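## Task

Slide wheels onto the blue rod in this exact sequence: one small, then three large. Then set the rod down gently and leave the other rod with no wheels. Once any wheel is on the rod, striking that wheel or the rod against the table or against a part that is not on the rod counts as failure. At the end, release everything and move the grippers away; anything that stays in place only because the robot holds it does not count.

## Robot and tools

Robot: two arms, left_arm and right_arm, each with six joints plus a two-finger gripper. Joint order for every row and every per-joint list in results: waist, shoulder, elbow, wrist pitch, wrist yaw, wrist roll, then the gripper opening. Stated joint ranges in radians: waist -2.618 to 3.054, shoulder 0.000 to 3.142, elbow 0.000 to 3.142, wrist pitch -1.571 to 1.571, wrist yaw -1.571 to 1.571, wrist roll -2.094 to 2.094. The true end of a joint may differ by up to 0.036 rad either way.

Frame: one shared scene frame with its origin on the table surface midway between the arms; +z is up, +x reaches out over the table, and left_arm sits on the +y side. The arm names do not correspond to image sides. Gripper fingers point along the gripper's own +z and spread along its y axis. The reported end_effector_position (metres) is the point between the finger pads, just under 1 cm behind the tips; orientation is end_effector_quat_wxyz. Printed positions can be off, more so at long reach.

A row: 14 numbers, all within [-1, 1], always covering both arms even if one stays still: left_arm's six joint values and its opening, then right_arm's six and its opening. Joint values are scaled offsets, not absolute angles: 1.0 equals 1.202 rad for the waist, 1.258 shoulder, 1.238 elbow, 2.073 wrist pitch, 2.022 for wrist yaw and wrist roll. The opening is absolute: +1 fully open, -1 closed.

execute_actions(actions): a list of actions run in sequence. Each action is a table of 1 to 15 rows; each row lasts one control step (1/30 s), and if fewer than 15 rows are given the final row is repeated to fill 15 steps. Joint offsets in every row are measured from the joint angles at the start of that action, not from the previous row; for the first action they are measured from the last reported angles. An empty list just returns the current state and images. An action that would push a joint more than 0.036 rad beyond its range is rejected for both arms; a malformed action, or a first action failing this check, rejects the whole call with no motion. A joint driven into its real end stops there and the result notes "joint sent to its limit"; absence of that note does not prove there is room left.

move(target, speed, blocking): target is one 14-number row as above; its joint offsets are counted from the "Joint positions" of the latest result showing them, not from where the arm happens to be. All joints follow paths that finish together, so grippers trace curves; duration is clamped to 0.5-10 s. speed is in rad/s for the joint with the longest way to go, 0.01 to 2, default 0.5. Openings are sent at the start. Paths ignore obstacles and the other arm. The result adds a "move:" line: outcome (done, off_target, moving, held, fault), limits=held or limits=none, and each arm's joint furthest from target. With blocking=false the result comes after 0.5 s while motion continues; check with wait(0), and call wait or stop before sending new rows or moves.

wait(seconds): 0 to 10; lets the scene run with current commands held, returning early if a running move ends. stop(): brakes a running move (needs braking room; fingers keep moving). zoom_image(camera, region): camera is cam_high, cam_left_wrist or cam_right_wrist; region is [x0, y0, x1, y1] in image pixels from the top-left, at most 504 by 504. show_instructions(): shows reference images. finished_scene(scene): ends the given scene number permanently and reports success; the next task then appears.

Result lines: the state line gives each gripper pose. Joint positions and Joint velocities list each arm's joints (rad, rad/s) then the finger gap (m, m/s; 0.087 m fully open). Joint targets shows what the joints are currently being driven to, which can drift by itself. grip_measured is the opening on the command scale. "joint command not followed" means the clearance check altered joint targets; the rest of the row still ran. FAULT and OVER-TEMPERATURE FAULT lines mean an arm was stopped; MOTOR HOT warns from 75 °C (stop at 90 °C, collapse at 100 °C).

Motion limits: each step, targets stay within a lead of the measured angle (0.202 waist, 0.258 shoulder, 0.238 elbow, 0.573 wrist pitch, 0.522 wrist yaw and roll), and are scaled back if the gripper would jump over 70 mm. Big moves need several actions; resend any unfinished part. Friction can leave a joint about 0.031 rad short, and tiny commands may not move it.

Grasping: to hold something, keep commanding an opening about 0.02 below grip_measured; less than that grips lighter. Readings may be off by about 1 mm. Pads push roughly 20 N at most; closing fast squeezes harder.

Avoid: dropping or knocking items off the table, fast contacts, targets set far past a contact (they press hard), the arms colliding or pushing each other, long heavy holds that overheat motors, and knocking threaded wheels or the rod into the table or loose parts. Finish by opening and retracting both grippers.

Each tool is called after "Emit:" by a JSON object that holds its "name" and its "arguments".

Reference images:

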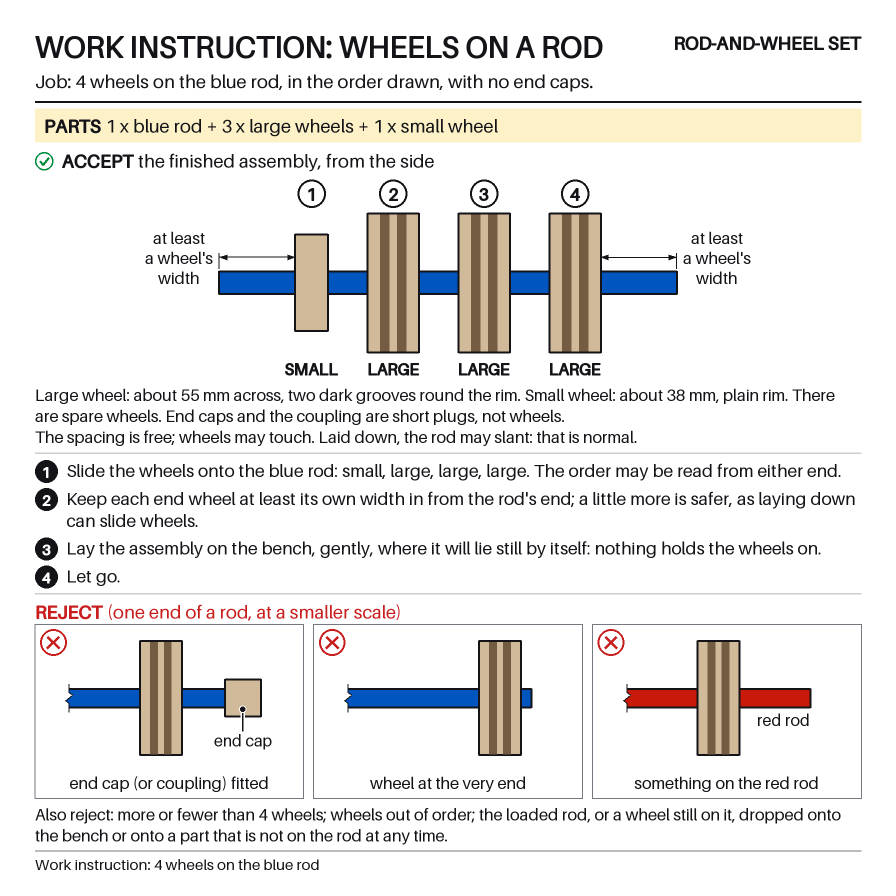

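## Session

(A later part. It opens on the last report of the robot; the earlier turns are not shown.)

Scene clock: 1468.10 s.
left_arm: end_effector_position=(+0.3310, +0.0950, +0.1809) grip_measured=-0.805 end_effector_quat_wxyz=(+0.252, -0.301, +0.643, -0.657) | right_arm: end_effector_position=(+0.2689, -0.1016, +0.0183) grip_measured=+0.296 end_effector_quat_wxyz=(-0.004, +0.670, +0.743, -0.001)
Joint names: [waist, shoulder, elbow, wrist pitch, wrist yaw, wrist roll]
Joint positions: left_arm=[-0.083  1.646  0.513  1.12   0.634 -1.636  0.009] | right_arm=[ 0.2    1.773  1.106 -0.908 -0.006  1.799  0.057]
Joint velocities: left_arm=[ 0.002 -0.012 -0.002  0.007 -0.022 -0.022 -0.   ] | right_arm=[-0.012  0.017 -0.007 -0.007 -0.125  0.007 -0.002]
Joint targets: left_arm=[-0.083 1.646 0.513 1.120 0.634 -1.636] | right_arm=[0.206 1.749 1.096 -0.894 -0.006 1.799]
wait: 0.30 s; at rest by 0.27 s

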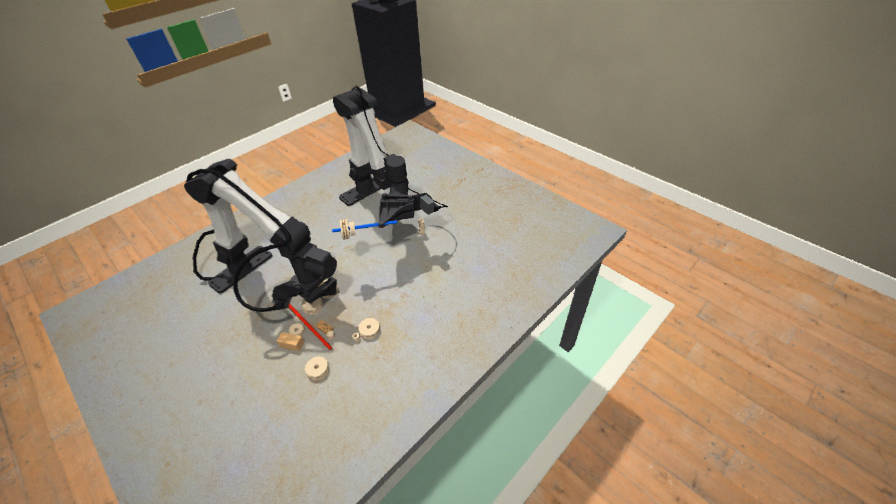

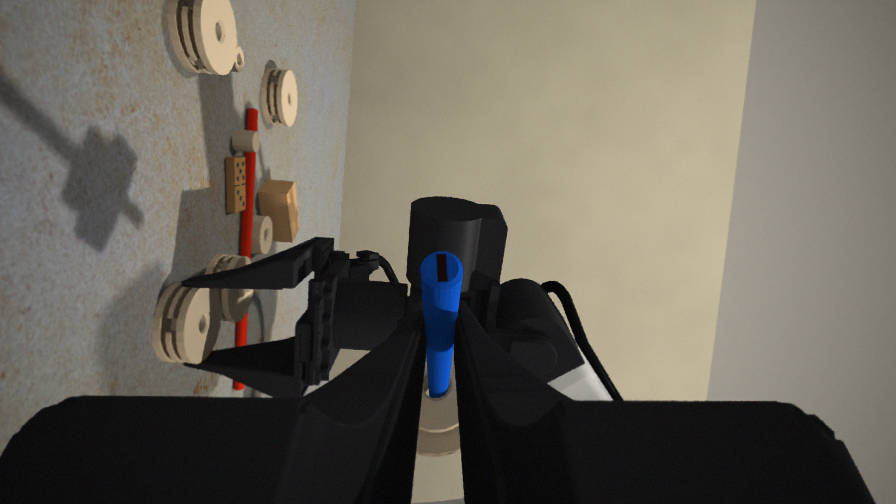

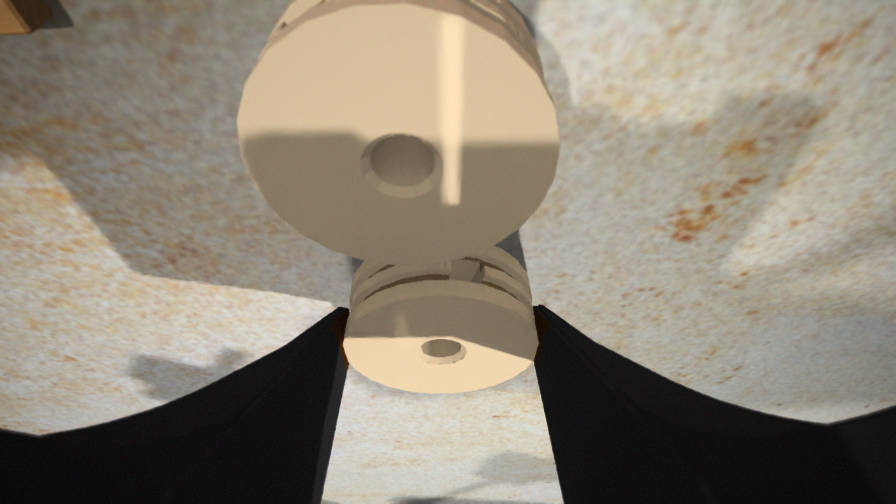

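Emit:
{"name": "move", "arguments": {"target": [0,0,0,0,0,0,-0.84,0.06,-0.358,-0.186,0.111,0,-0.3,0.25], "speed": 1.4}}

Scene clock: 1583.60 s.
left_arm: end_effector_position=(+0.3310, +0.0950, +0.1809) grip_measured=-0.805 end_effector_quat_wxyz=(+0.252, -0.301, +0.643, -0.657) | right_arm: end_effector_position=(+0.2437, -0.0922, +0.0829) grip_measured=+0.296 end_effector_quat_wxyz=(+0.142, +0.382, +0.901, +0.150)
Joint names: [waist, shoulder, elbow, wrist pitch, wrist yaw, wrist roll]
Joint positions: left_arm=[-0.083  1.646  0.513  1.12   0.634 -1.636  0.009] | right_arm=[ 0.265  1.341  0.887 -0.7   -0.006  1.199  0.057]
Joint velocities: left_arm=[-0.007 -0.017 -0.022  0.007 -0.037 -0.051  0.   ] | right_arm=[ 0.022 -0.012  0.002 -0.037  0.037 -0.051  0.   ]
Joint targets: left_arm=[-0.083 1.646 0.513 1.120 0.634 -1.636] | right_arm=[0.273 1.323 0.875 -0.678 -0.006 1.192]
move: off_target (right_arm); limits=none; left_arm: farthest joint: the waist, 0.000 radians from its target (0.000 radians at the start); right_arm: farthest joint: the wrist pitch, 0.022 radians from its target (0.230 radians at the start)

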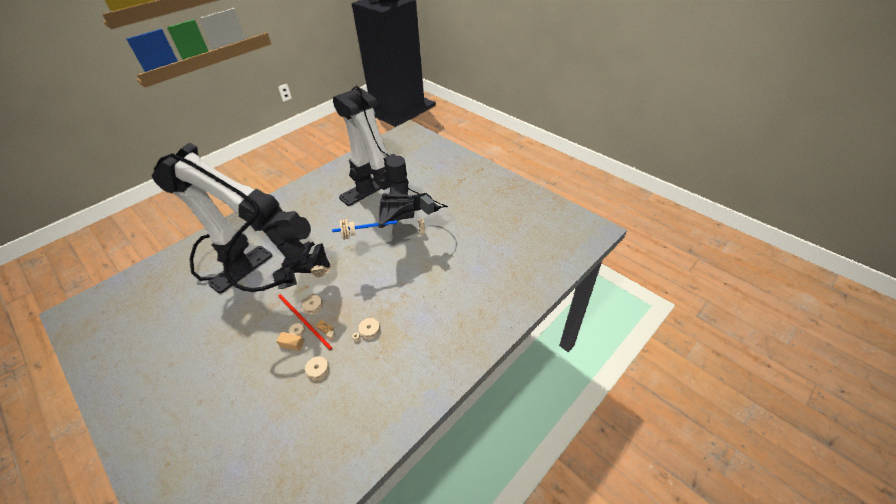

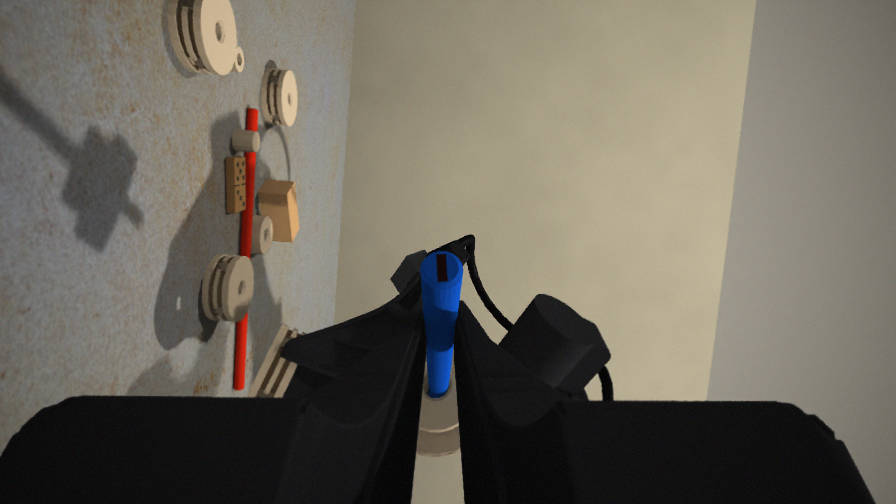

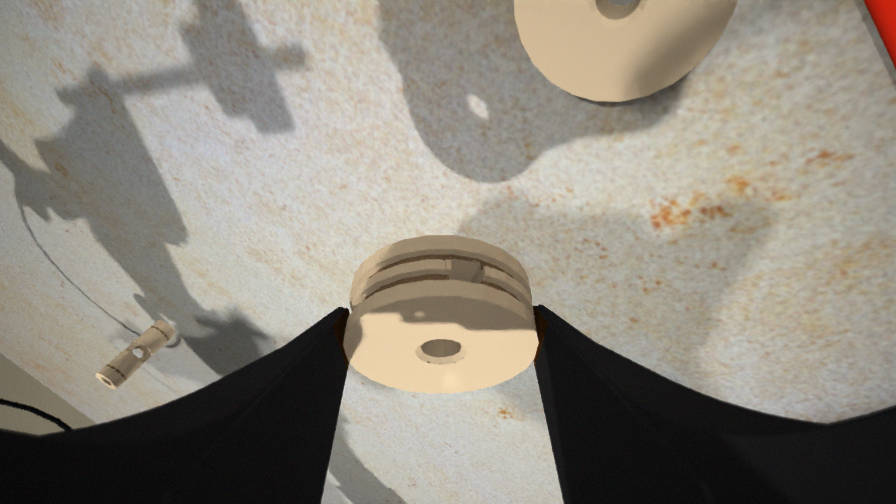

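Emit:
{"name": "move", "arguments": {"target": [0,0,0,0,0.1123,0,-0.84,0.3569,-0.8621,-0.4546,0.2828,0.0064,-0.5964,0.25], "speed": 1.3}}

Scene clock: 1591.27 s.
left_arm: end_effector_position=(+0.2963, +0.0776, +0.1813) grip_measured=-0.805 end_effector_quat_wxyz=(+0.179, -0.231, +0.671, -0.681) | right_arm: end_effector_position=(+0.1607, -0.0584, +0.1976) grip_measured=+0.296 end_effector_quat_wxyz=(+0.622, -0.292, +0.675, +0.269)
Joint names: [waist, shoulder, elbow, wrist pitch, wrist yaw, wrist roll]
Joint positions: left_arm=[-0.083  1.646  0.513  1.12   0.85  -1.636  0.009] | right_arm=[ 0.686  0.272  0.334 -0.144 -0.001  0.     0.057]
Joint velocities: left_arm=[-0.012 -0.012  0.002 -0.066 -0.037  0.007  0.   ] | right_arm=[ 0.012 -0.012  0.002  0.007 -0.007 -0.007 -0.001]
Joint targets: left_arm=[-0.083 1.646 0.513 1.120 0.861 -1.636] | right_arm=[0.694 0.256 0.324 -0.114 0.007 -0.007]
move: off_target (right_arm); limits=none; left_arm: farthest joint: the wrist yaw, 0.011 radians from its target (0.227 radians at the start); right_arm: farthest joint: the wrist pitch, 0.030 radians from its target (0.586 radians at the start)

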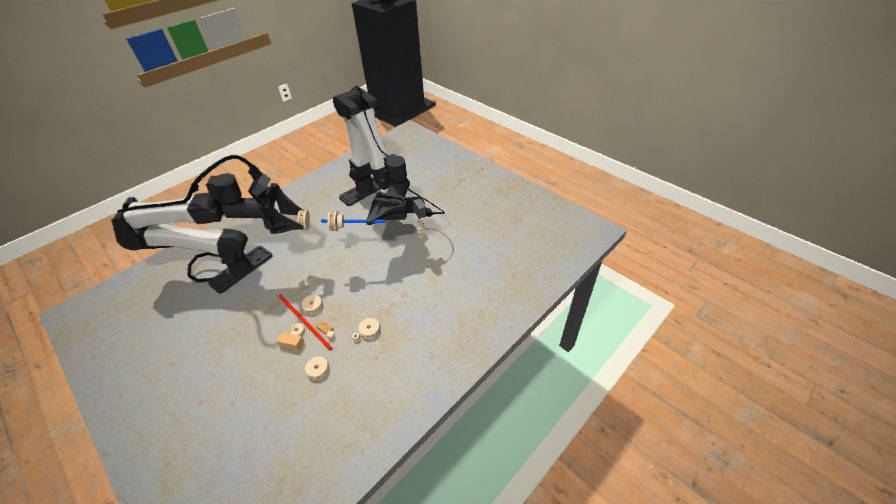

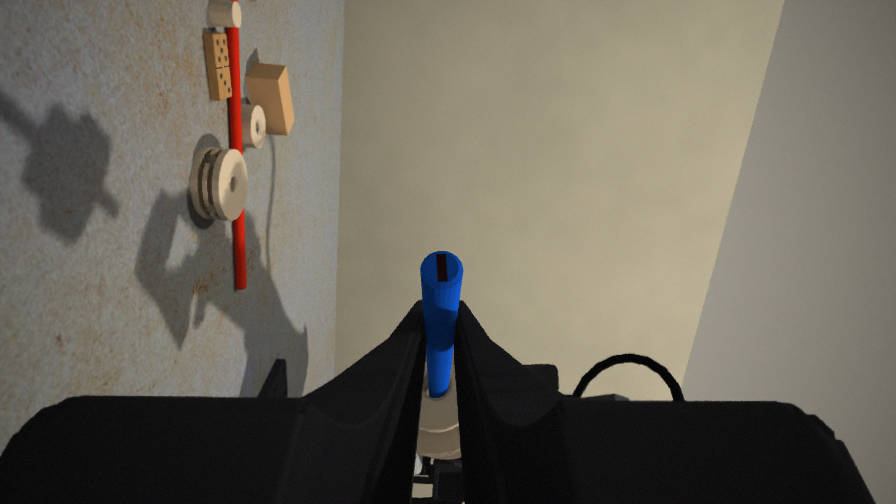

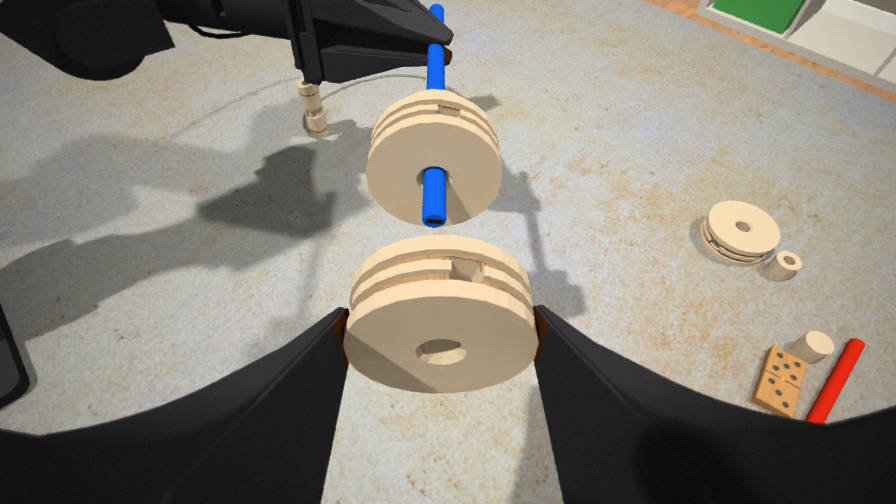

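Emit:
{"name": "zoom_image", "arguments": {"camera": "cam_right_wrist", "region": [340, 0, 540, 400]}}

Emit:
{"name": "zoom_image", "arguments": {"camera": "cam_high", "region": [270, 185, 400, 250]}}

Region (340, 0, 540, 400) of cam_right_wrist's 896x504 image, scaled by 1.260, with more detail than that image has.

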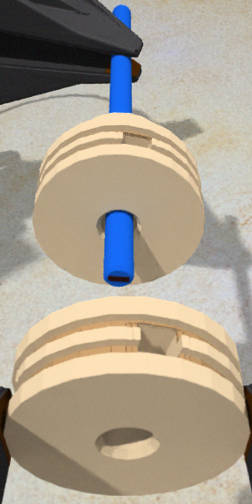

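Region (270, 185, 400, 250) of cam_high's 896x504 image, scaled by 3.877, with more detail than that image has.

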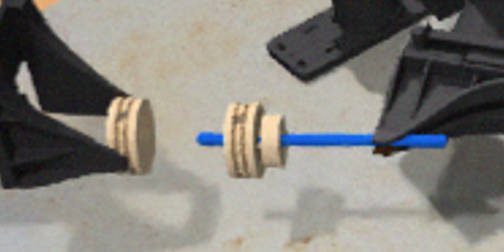

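Emit:
{"name": "zoom_image", "arguments": {"camera": "cam_high", "region": [290, 200, 350, 240]}}

Region (290, 200, 350, 240) of cam_high's 896x504 image, scaled by 8.400, with more detail than that image has.

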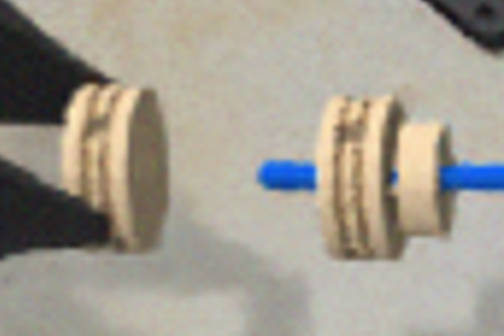

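Emit:
{"name": "move", "arguments": {"target": [0,0,0,0,0,0,-0.84,0.015,0.1496,-0.030,0.1121,0,0,0.25], "speed": 0.6}}

Emit:
{"name": "zoom_image", "arguments": {"camera": "cam_high", "region": [290, 200, 350, 240]}}

Scene clock: 1645.90 s.
left_arm: end_effector_position=(+0.2963, +0.0776, +0.1813) grip_measured=-0.805 end_effector_quat_wxyz=(+0.179, -0.231, +0.671, -0.681) | right_arm: end_effector_position=(+0.1766, -0.0375, +0.1902) grip_measured=+0.296 end_effector_quat_wxyz=(+0.620, -0.295, +0.674, +0.272)
Joint names: [waist, shoulder, elbow, wrist pitch, wrist yaw, wrist roll]
Joint positions: left_arm=[-0.083  1.646  0.513  1.12   0.85  -1.636  0.009] | right_arm=[ 0.696  0.445  0.304  0.058 -0.001 -0.     0.057]
Joint velocities: left_arm=[ 0.012 -0.007 -0.012 -0.125  0.066  0.007  0.   ] | right_arm=[ 0.002 -0.002  0.002 -0.037  0.022  0.022  0.001]
Joint targets: left_arm=[-0.083 1.646 0.513 1.120 0.850 -1.636] | right_arm=[0.704 0.460 0.297 0.089 -0.001 0.001]
move: off_target (right_arm); limits=none; left_arm: farthest joint: the waist, 0.000 radians from its target (0.000 radians at the start); right_arm: farthest joint: the wrist pitch, 0.030 radians from its target (0.232 radians at the start)

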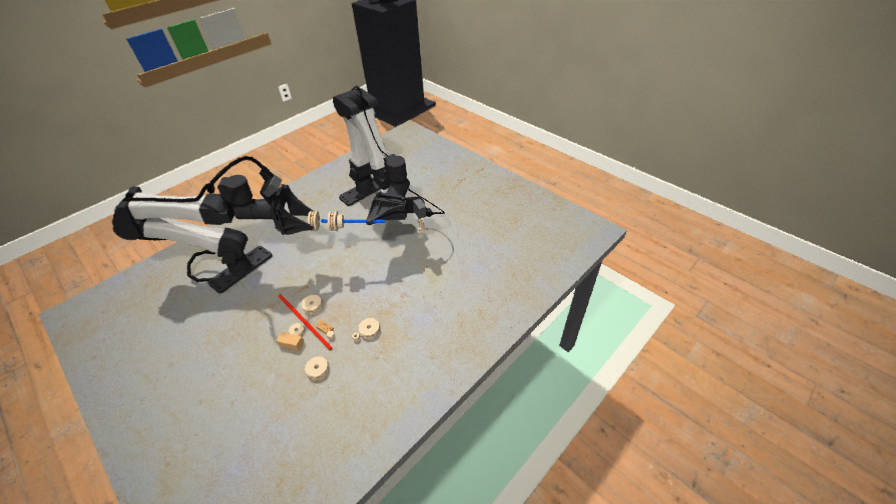

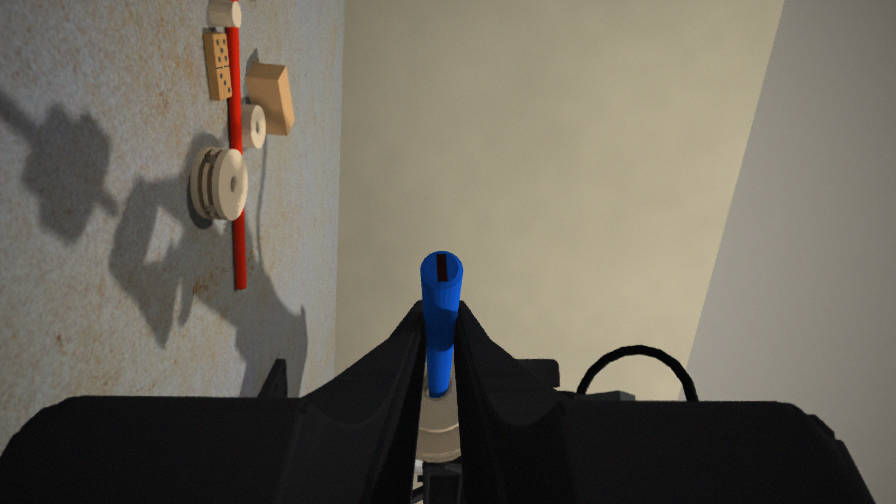

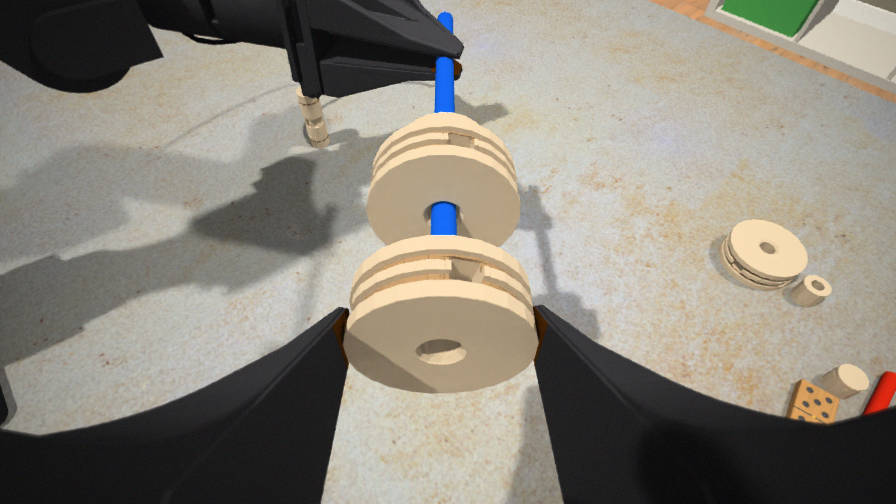

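Region (290, 200, 350, 240) of cam_high's 896x504 image, scaled by 8.400, with more detail than that image has.

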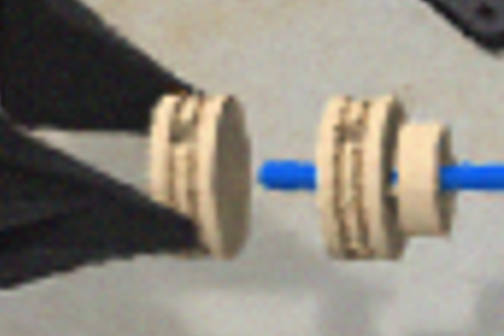

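Emit:
{"name": "execute_actions", "arguments": {"actions": [[[0,0,0,0,0,0,-0.84,-0.004,0.0127,0.010,0.015,0,0,0.25],[0,0,0,0,0,0,-0.84,-0.0083,0.0127,0.016,0.015,0,0,0.25],[0,0,0,0,0,0,-0.84,-0.0083,0.0127,0.021,0.015,0,0,0.25]]]}}

Emit:
{"name": "zoom_image", "arguments": {"camera": "cam_high", "region": [290, 200, 350, 240]}}

Scene clock: 1662.37 s.
left_arm: end_effector_position=(+0.2963, +0.0776, +0.1813) grip_measured=-0.805 end_effector_quat_wxyz=(+0.179, -0.231, +0.671, -0.681) | right_arm: end_effector_position=(+0.1767, -0.0374, +0.1905) grip_measured=+0.296 end_effector_quat_wxyz=(+0.621, -0.295, +0.673, +0.272)
Joint names: [waist, shoulder, elbow, wrist pitch, wrist yaw, wrist roll]
Joint positions: left_arm=[-0.083  1.646  0.513  1.12   0.85  -1.636  0.009] | right_arm=[ 0.696  0.445  0.304  0.059 -0.001 -0.     0.057]
Joint velocities: left_arm=[ 0.017  0.017 -0.007 -0.051 -0.066  0.007 -0.   ] | right_arm=[ 0.012 -0.017 -0.007  0.11  -0.022 -0.051  0.001]
Joint targets: left_arm=[-0.083 1.646 0.513 1.120 0.850 -1.636] | right_arm=[0.686 0.461 0.330 0.089 -0.001 -0.000]

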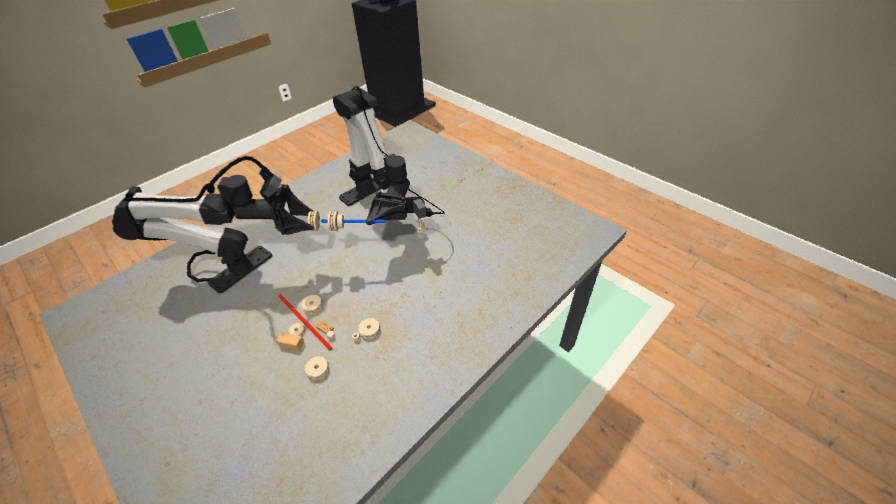

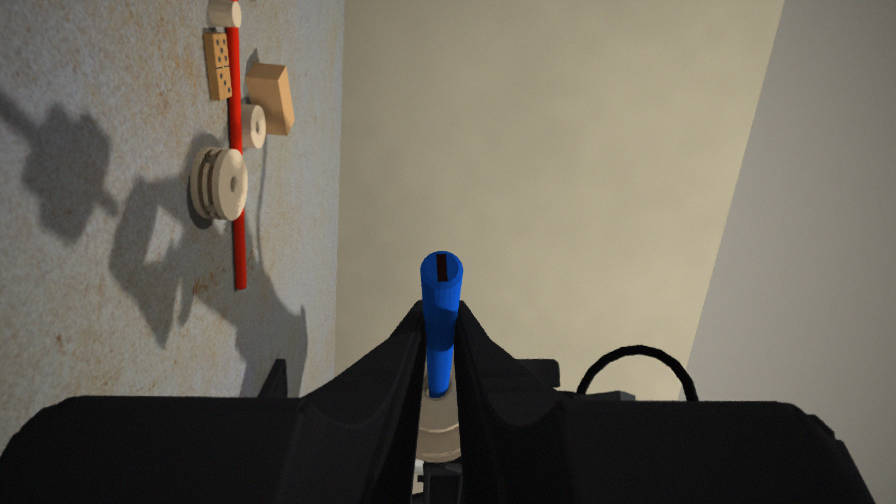

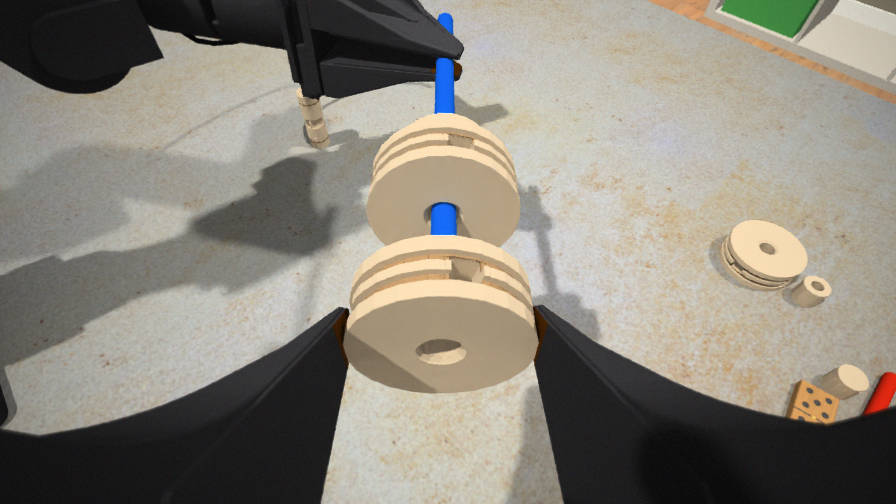

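Region (290, 200, 350, 240) of cam_high's 896x504 image, scaled by 8.400, with more detail than that image has.

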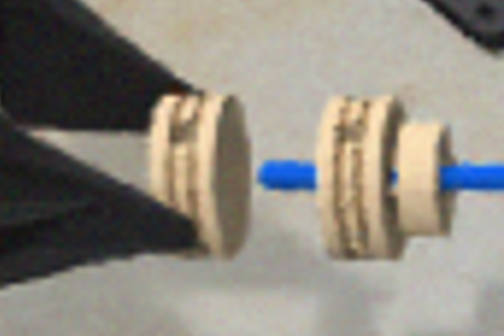

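Emit:
{"name": "execute_actions", "arguments": {"actions": [[[0,0,0,0,0,0,-0.84,-0.0083,0.0127,0.005,0.0251,0,0,0.25],[0,0,0,0,0,0,-0.84,-0.0083,0.0127,0.005,0.0319,0,0,0.25],[0,0,0,0,0,0,-0.84,-0.0083,0.0232,0.005,0.0387,0,0,0.25],[0,0,0,0,0,0,-0.84,-0.0083,0.0337,0.005,0.0455,0,0,0.25],[0,0,0,0,0,0,-0.84,-0.0083,0.0443,0.005,0.0522,0,0,0.25],[0,0,0,0,0,0,-0.84,-0.0083,0.0548,0.005,0.059,0,0,0.25],[0,0,0,0,0,0,-0.84,-0.0083,0.0653,0.005,0.0658,0,0,0.25],[0,0,0,0,0,0,-0.84,-0.0083,0.0758,0.005,0.0726,0,0,0.25],[0,0,0,0,0,0,-0.84,-0.0083,0.0863,0.005,0.0794,0,0,0.25],[0,0,0,0,0,0,-0.84,-0.0083,0.0969,0.005,0.0861,0,0,0.25],[0,0,0,0,0,0,-0.84,-0.0083,0.1074,0.005,0.0929,0,0,0.25],[0,0,0,0,0,0,-0.84,-0.0083,0.1179,0.005,0.0997,0,0,0.25],[0,0,0,0,0,0,-0.84,-0.0083,0.1284,0.005,0.1065,0,0,0.25],[0,0,0,0,0,0,-0.84,-0.0083,0.1389,0.005,0.1065,0,0,0.25],[0,0,0,0,0,0,-0.84,-0.0083,0.1494,0.005,0.1065,0,0,0.25]]]}}

Emit:
{"name": "wait", "arguments": {"seconds": 0.3}}

Scene clock: 1692.50 s.
left_arm: end_effector_position=(+0.2963, +0.0776, +0.1813) grip_measured=-0.805 end_effector_quat_wxyz=(+0.179, -0.231, +0.671, -0.681) | right_arm: end_effector_position=(+0.1908, -0.0221, +0.1888) grip_measured=+0.296 end_effector_quat_wxyz=(+0.623, -0.294, +0.671, +0.273)
Joint names: [waist, shoulder, elbow, wrist pitch, wrist yaw, wrist roll]
Joint positions: left_arm=[-0.083  1.646  0.513  1.12   0.85  -1.636  0.009] | right_arm=[ 0.696  0.594  0.304  0.215 -0.001 -0.     0.057]
Joint velocities: left_arm=[ 0.007 -0.027 -0.012  0.022 -0.007 -0.022 -0.001] | right_arm=[ 0.002  0.359 -0.012  0.168 -0.037  0.051 -0.   ]
Joint targets: left_arm=[-0.083 1.646 0.513 1.120 0.850 -1.636] | right_arm=[0.686 0.633 0.311 0.280 -0.001 -0.000]

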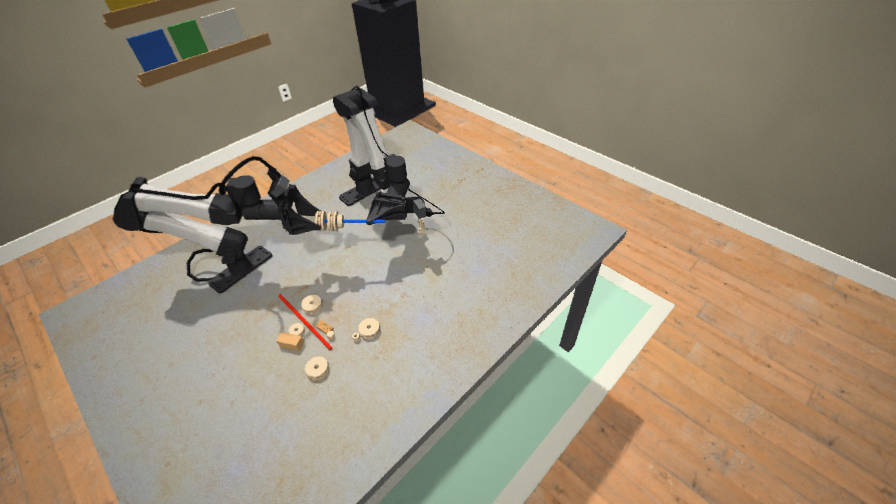

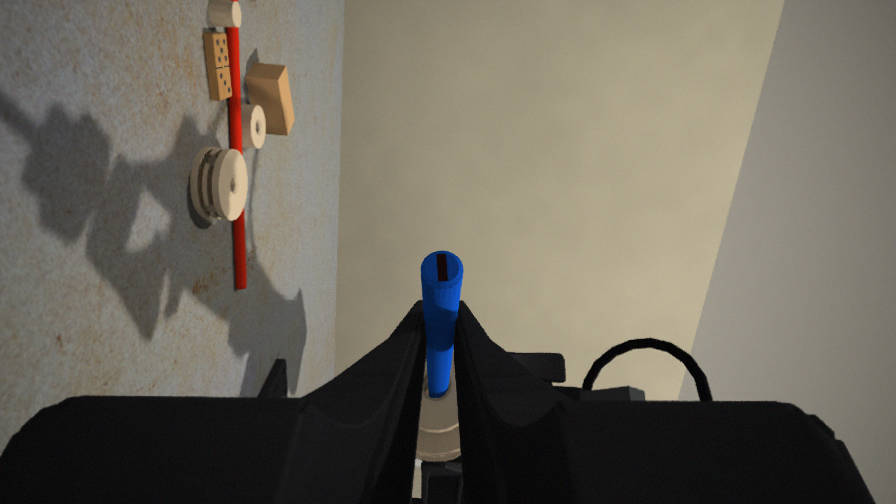

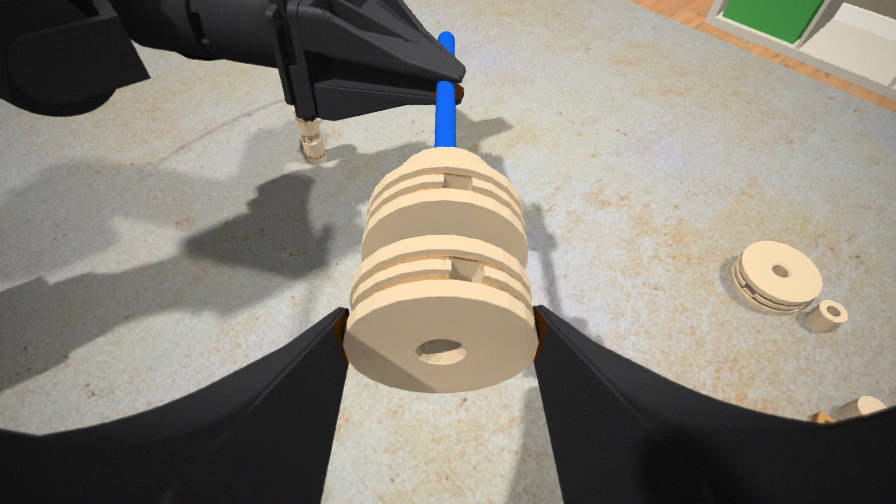

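Scene clock: 1692.80 s.
left_arm: end_effector_position=(+0.2963, +0.0776, +0.1812) grip_measured=-0.805 end_effector_quat_wxyz=(+0.179, -0.230, +0.671, -0.681) | right_arm: end_effector_position=(+0.1932, -0.0195, +0.1902) grip_measured=+0.296 end_effector_quat_wxyz=(+0.626, -0.293, +0.668, +0.275)
Joint names: [waist, shoulder, elbow, wrist pitch, wrist yaw, wrist roll]
Joint positions: left_arm=[-0.083  1.646  0.513  1.12   0.85  -1.635  0.009] | right_arm=[ 0.696  0.616  0.304  0.247 -0.001 -0.     0.057]
Joint velocities: left_arm=[ 0.007 -0.022 -0.032  0.022 -0.051 -0.11  -0.   ] | right_arm=[-0.022 -0.007  0.022 -0.007 -0.066 -0.066  0.001]
Joint targets: left_arm=[-0.083 1.646 0.513 1.120 0.850 -1.636] | right_arm=[0.686 0.633 0.311 0.280 -0.001 -0.000]
wait: 0.30 s; no rest

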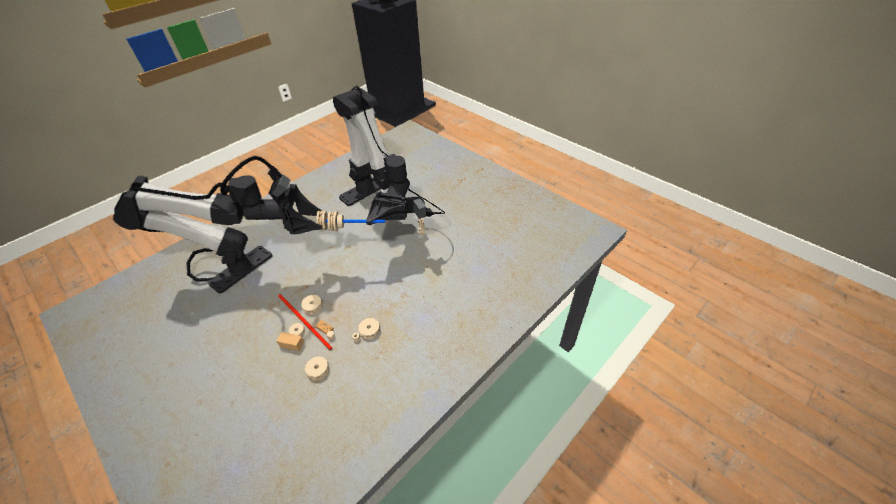

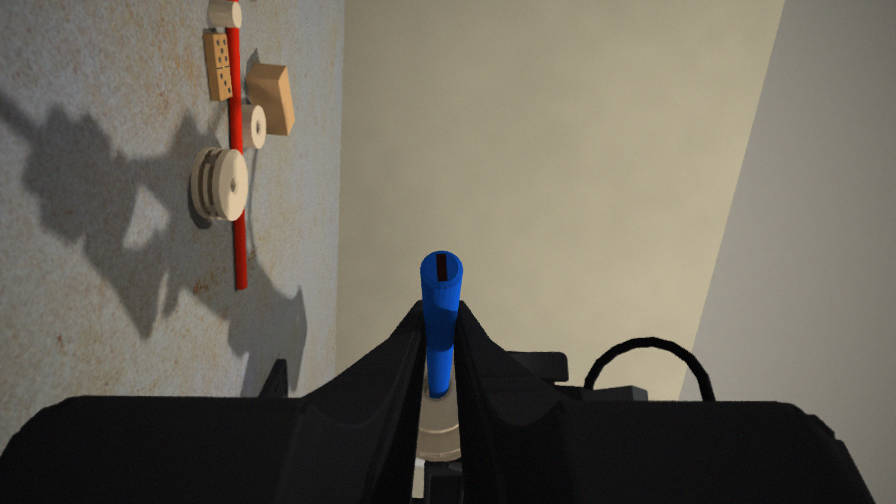

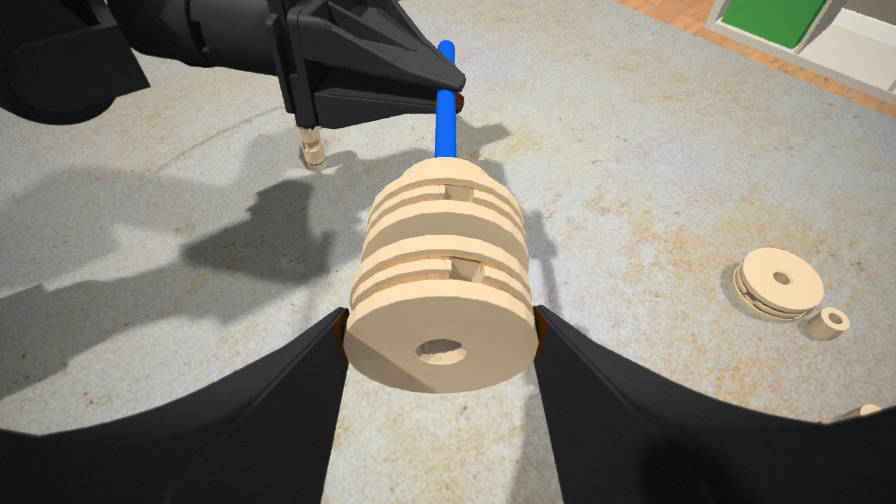

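Emit:
{"name": "execute_actions", "arguments": {"actions": [[[0,0,0,0,0,0,-0.84,-0.0083,0.0135,0.0178,0.0222,0,0,0.25],[0,0,0,0,0,0,-0.84,-0.0083,0.0135,0.021,0.0285,0,0,0.25],[0,0,0,0,0,0,-0.84,-0.0083,0.0263,0.0234,0.0348,0,0,0.25],[0,0,0,0,0,0,-0.84,-0.0083,0.0392,0.0258,0.0411,0,0,0.25],[0,0,0,0,0,0,-0.84,-0.0083,0.052,0.0267,0.0475,0,0,0.25],[0,0,0,0,0,0,-0.84,-0.0083,0.0649,0.0286,0.0538,0,0,0.25],[0,0,0,0,0,0,-0.84,-0.0083,0.0777,0.0305,0.0601,0,0,0.25],[0,0,0,0,0,0,-0.84,-0.0083,0.0905,0.0325,0.0664,0,0,0.25],[0,0,0,0,0,0,-0.84,-0.0083,0.1034,0.0344,0.0727,0,0,0.25],[0,0,0,0,0,0,-0.84,-0.0083,0.1162,0.0364,0.079,0,0,0.25],[0,0,0,0,0,0,-0.84,-0.0083,0.1291,0.0383,0.0853,0,0,0.25],[0,0,0,0,0,0,-0.84,-0.0083,0.1419,0.0402,0.0916,0,0,0.25],[0,0,0,0,0,0,-0.84,-0.0083,0.1547,0.0422,0.0979,0,0,0.25],[0,0,0,0,0,0,-0.84,-0.0083,0.1676,0.0441,0.0979,0,0,0.25],[0,0,0,0,0,0,-0.84,-0.0083,0.1804,0.046,0.0979,0,0,0.25]]]}}

Emit:
{"name": "wait", "arguments": {"seconds": 0.3}}

Scene clock: 1715.07 s.
left_arm: end_effector_position=(+0.2963, +0.0776, +0.1812) grip_measured=-0.805 end_effector_quat_wxyz=(+0.179, -0.230, +0.671, -0.681) | right_arm: end_effector_position=(+0.2108, -0.0015, +0.1866) grip_measured=+0.296 end_effector_quat_wxyz=(+0.623, -0.294, +0.672, +0.272)
Joint names: [waist, shoulder, elbow, wrist pitch, wrist yaw, wrist roll]
Joint positions: left_arm=[-0.083  1.646  0.513  1.12   0.85  -1.635  0.009] | right_arm=[ 0.693  0.799  0.336  0.388 -0.001 -0.     0.057]
Joint velocities: left_arm=[-0.012 -0.002 -0.007 -0.037 -0.022  0.051 -0.   ] | right_arm=[-0.002  0.457  0.09   0.388 -0.066 -0.022 -0.   ]
Joint targets: left_arm=[-0.083 1.646 0.513 1.120 0.850 -1.635] | right_arm=[0.686 0.843 0.362 0.449 -0.001 -0.000]

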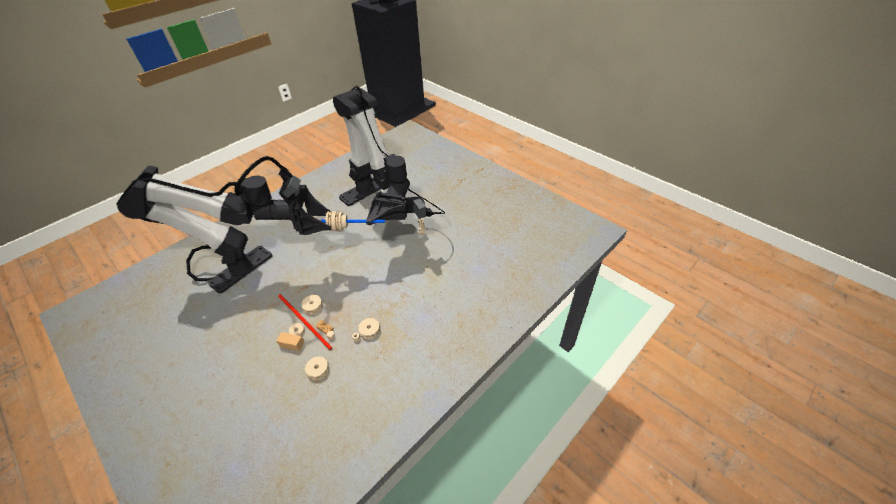

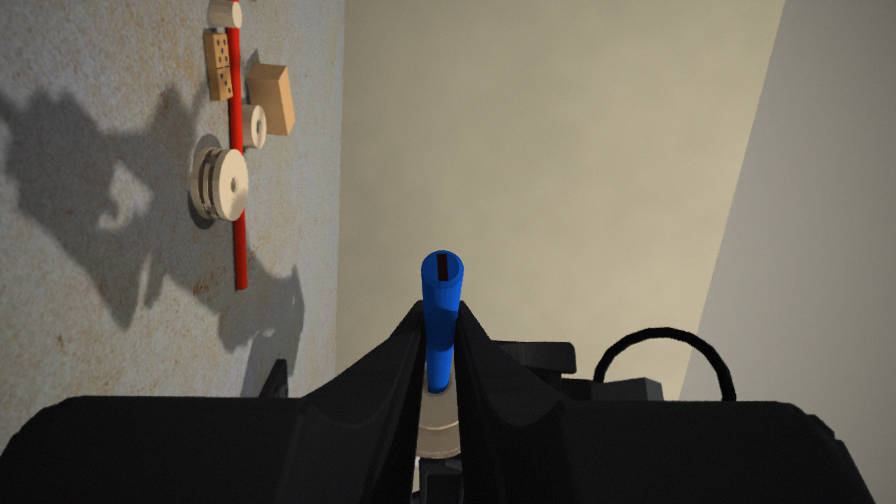

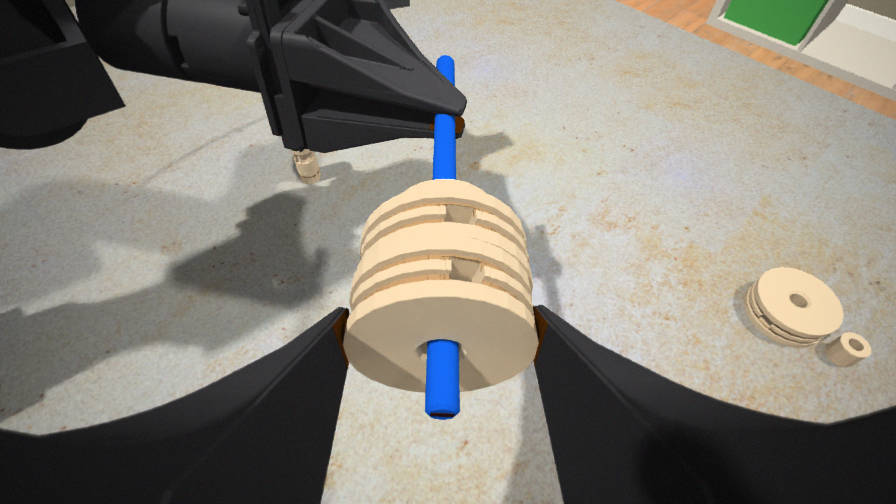

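Scene clock: 1715.37 s.
left_arm: end_effector_position=(+0.2963, +0.0776, +0.1811) grip_measured=-0.805 end_effector_quat_wxyz=(+0.180, -0.230, +0.672, -0.681) | right_arm: end_effector_position=(+0.2138, +0.0017, +0.1879) grip_measured=+0.296 end_effector_quat_wxyz=(+0.625, -0.293, +0.670, +0.273)
Joint names: [waist, shoulder, elbow, wrist pitch, wrist yaw, wrist roll]
Joint positions: left_arm=[-0.083  1.646  0.513  1.12   0.85  -1.633  0.009] | right_arm=[ 0.693  0.827  0.341  0.417 -0.001 -0.     0.057]
Joint velocities: left_arm=[ 0.012  0.012  0.012 -0.007 -0.066 -0.022 -0.001] | right_arm=[ 0.007 -0.032 -0.007 -0.022 -0.037  0.022 -0.002]
Joint targets: left_arm=[-0.083 1.646 0.513 1.120 0.850 -1.635] | right_arm=[0.686 0.843 0.361 0.450 -0.001 -0.000]
wait: 0.30 s; no rest

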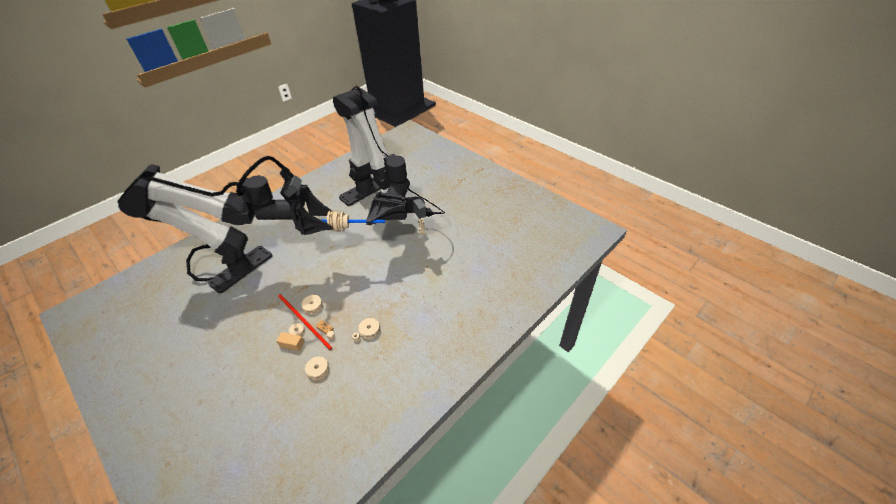

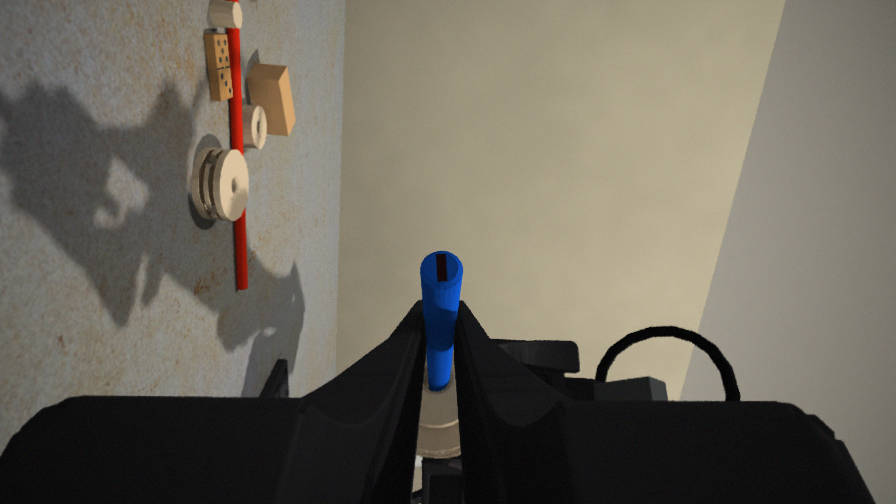

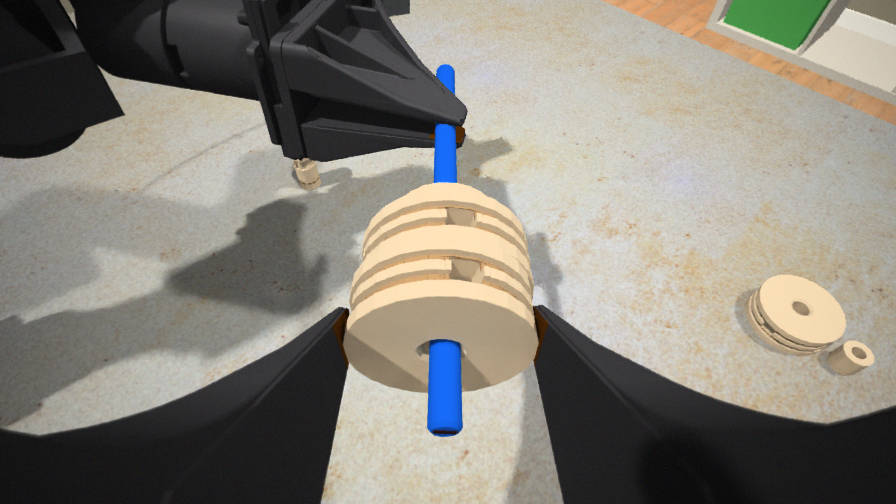

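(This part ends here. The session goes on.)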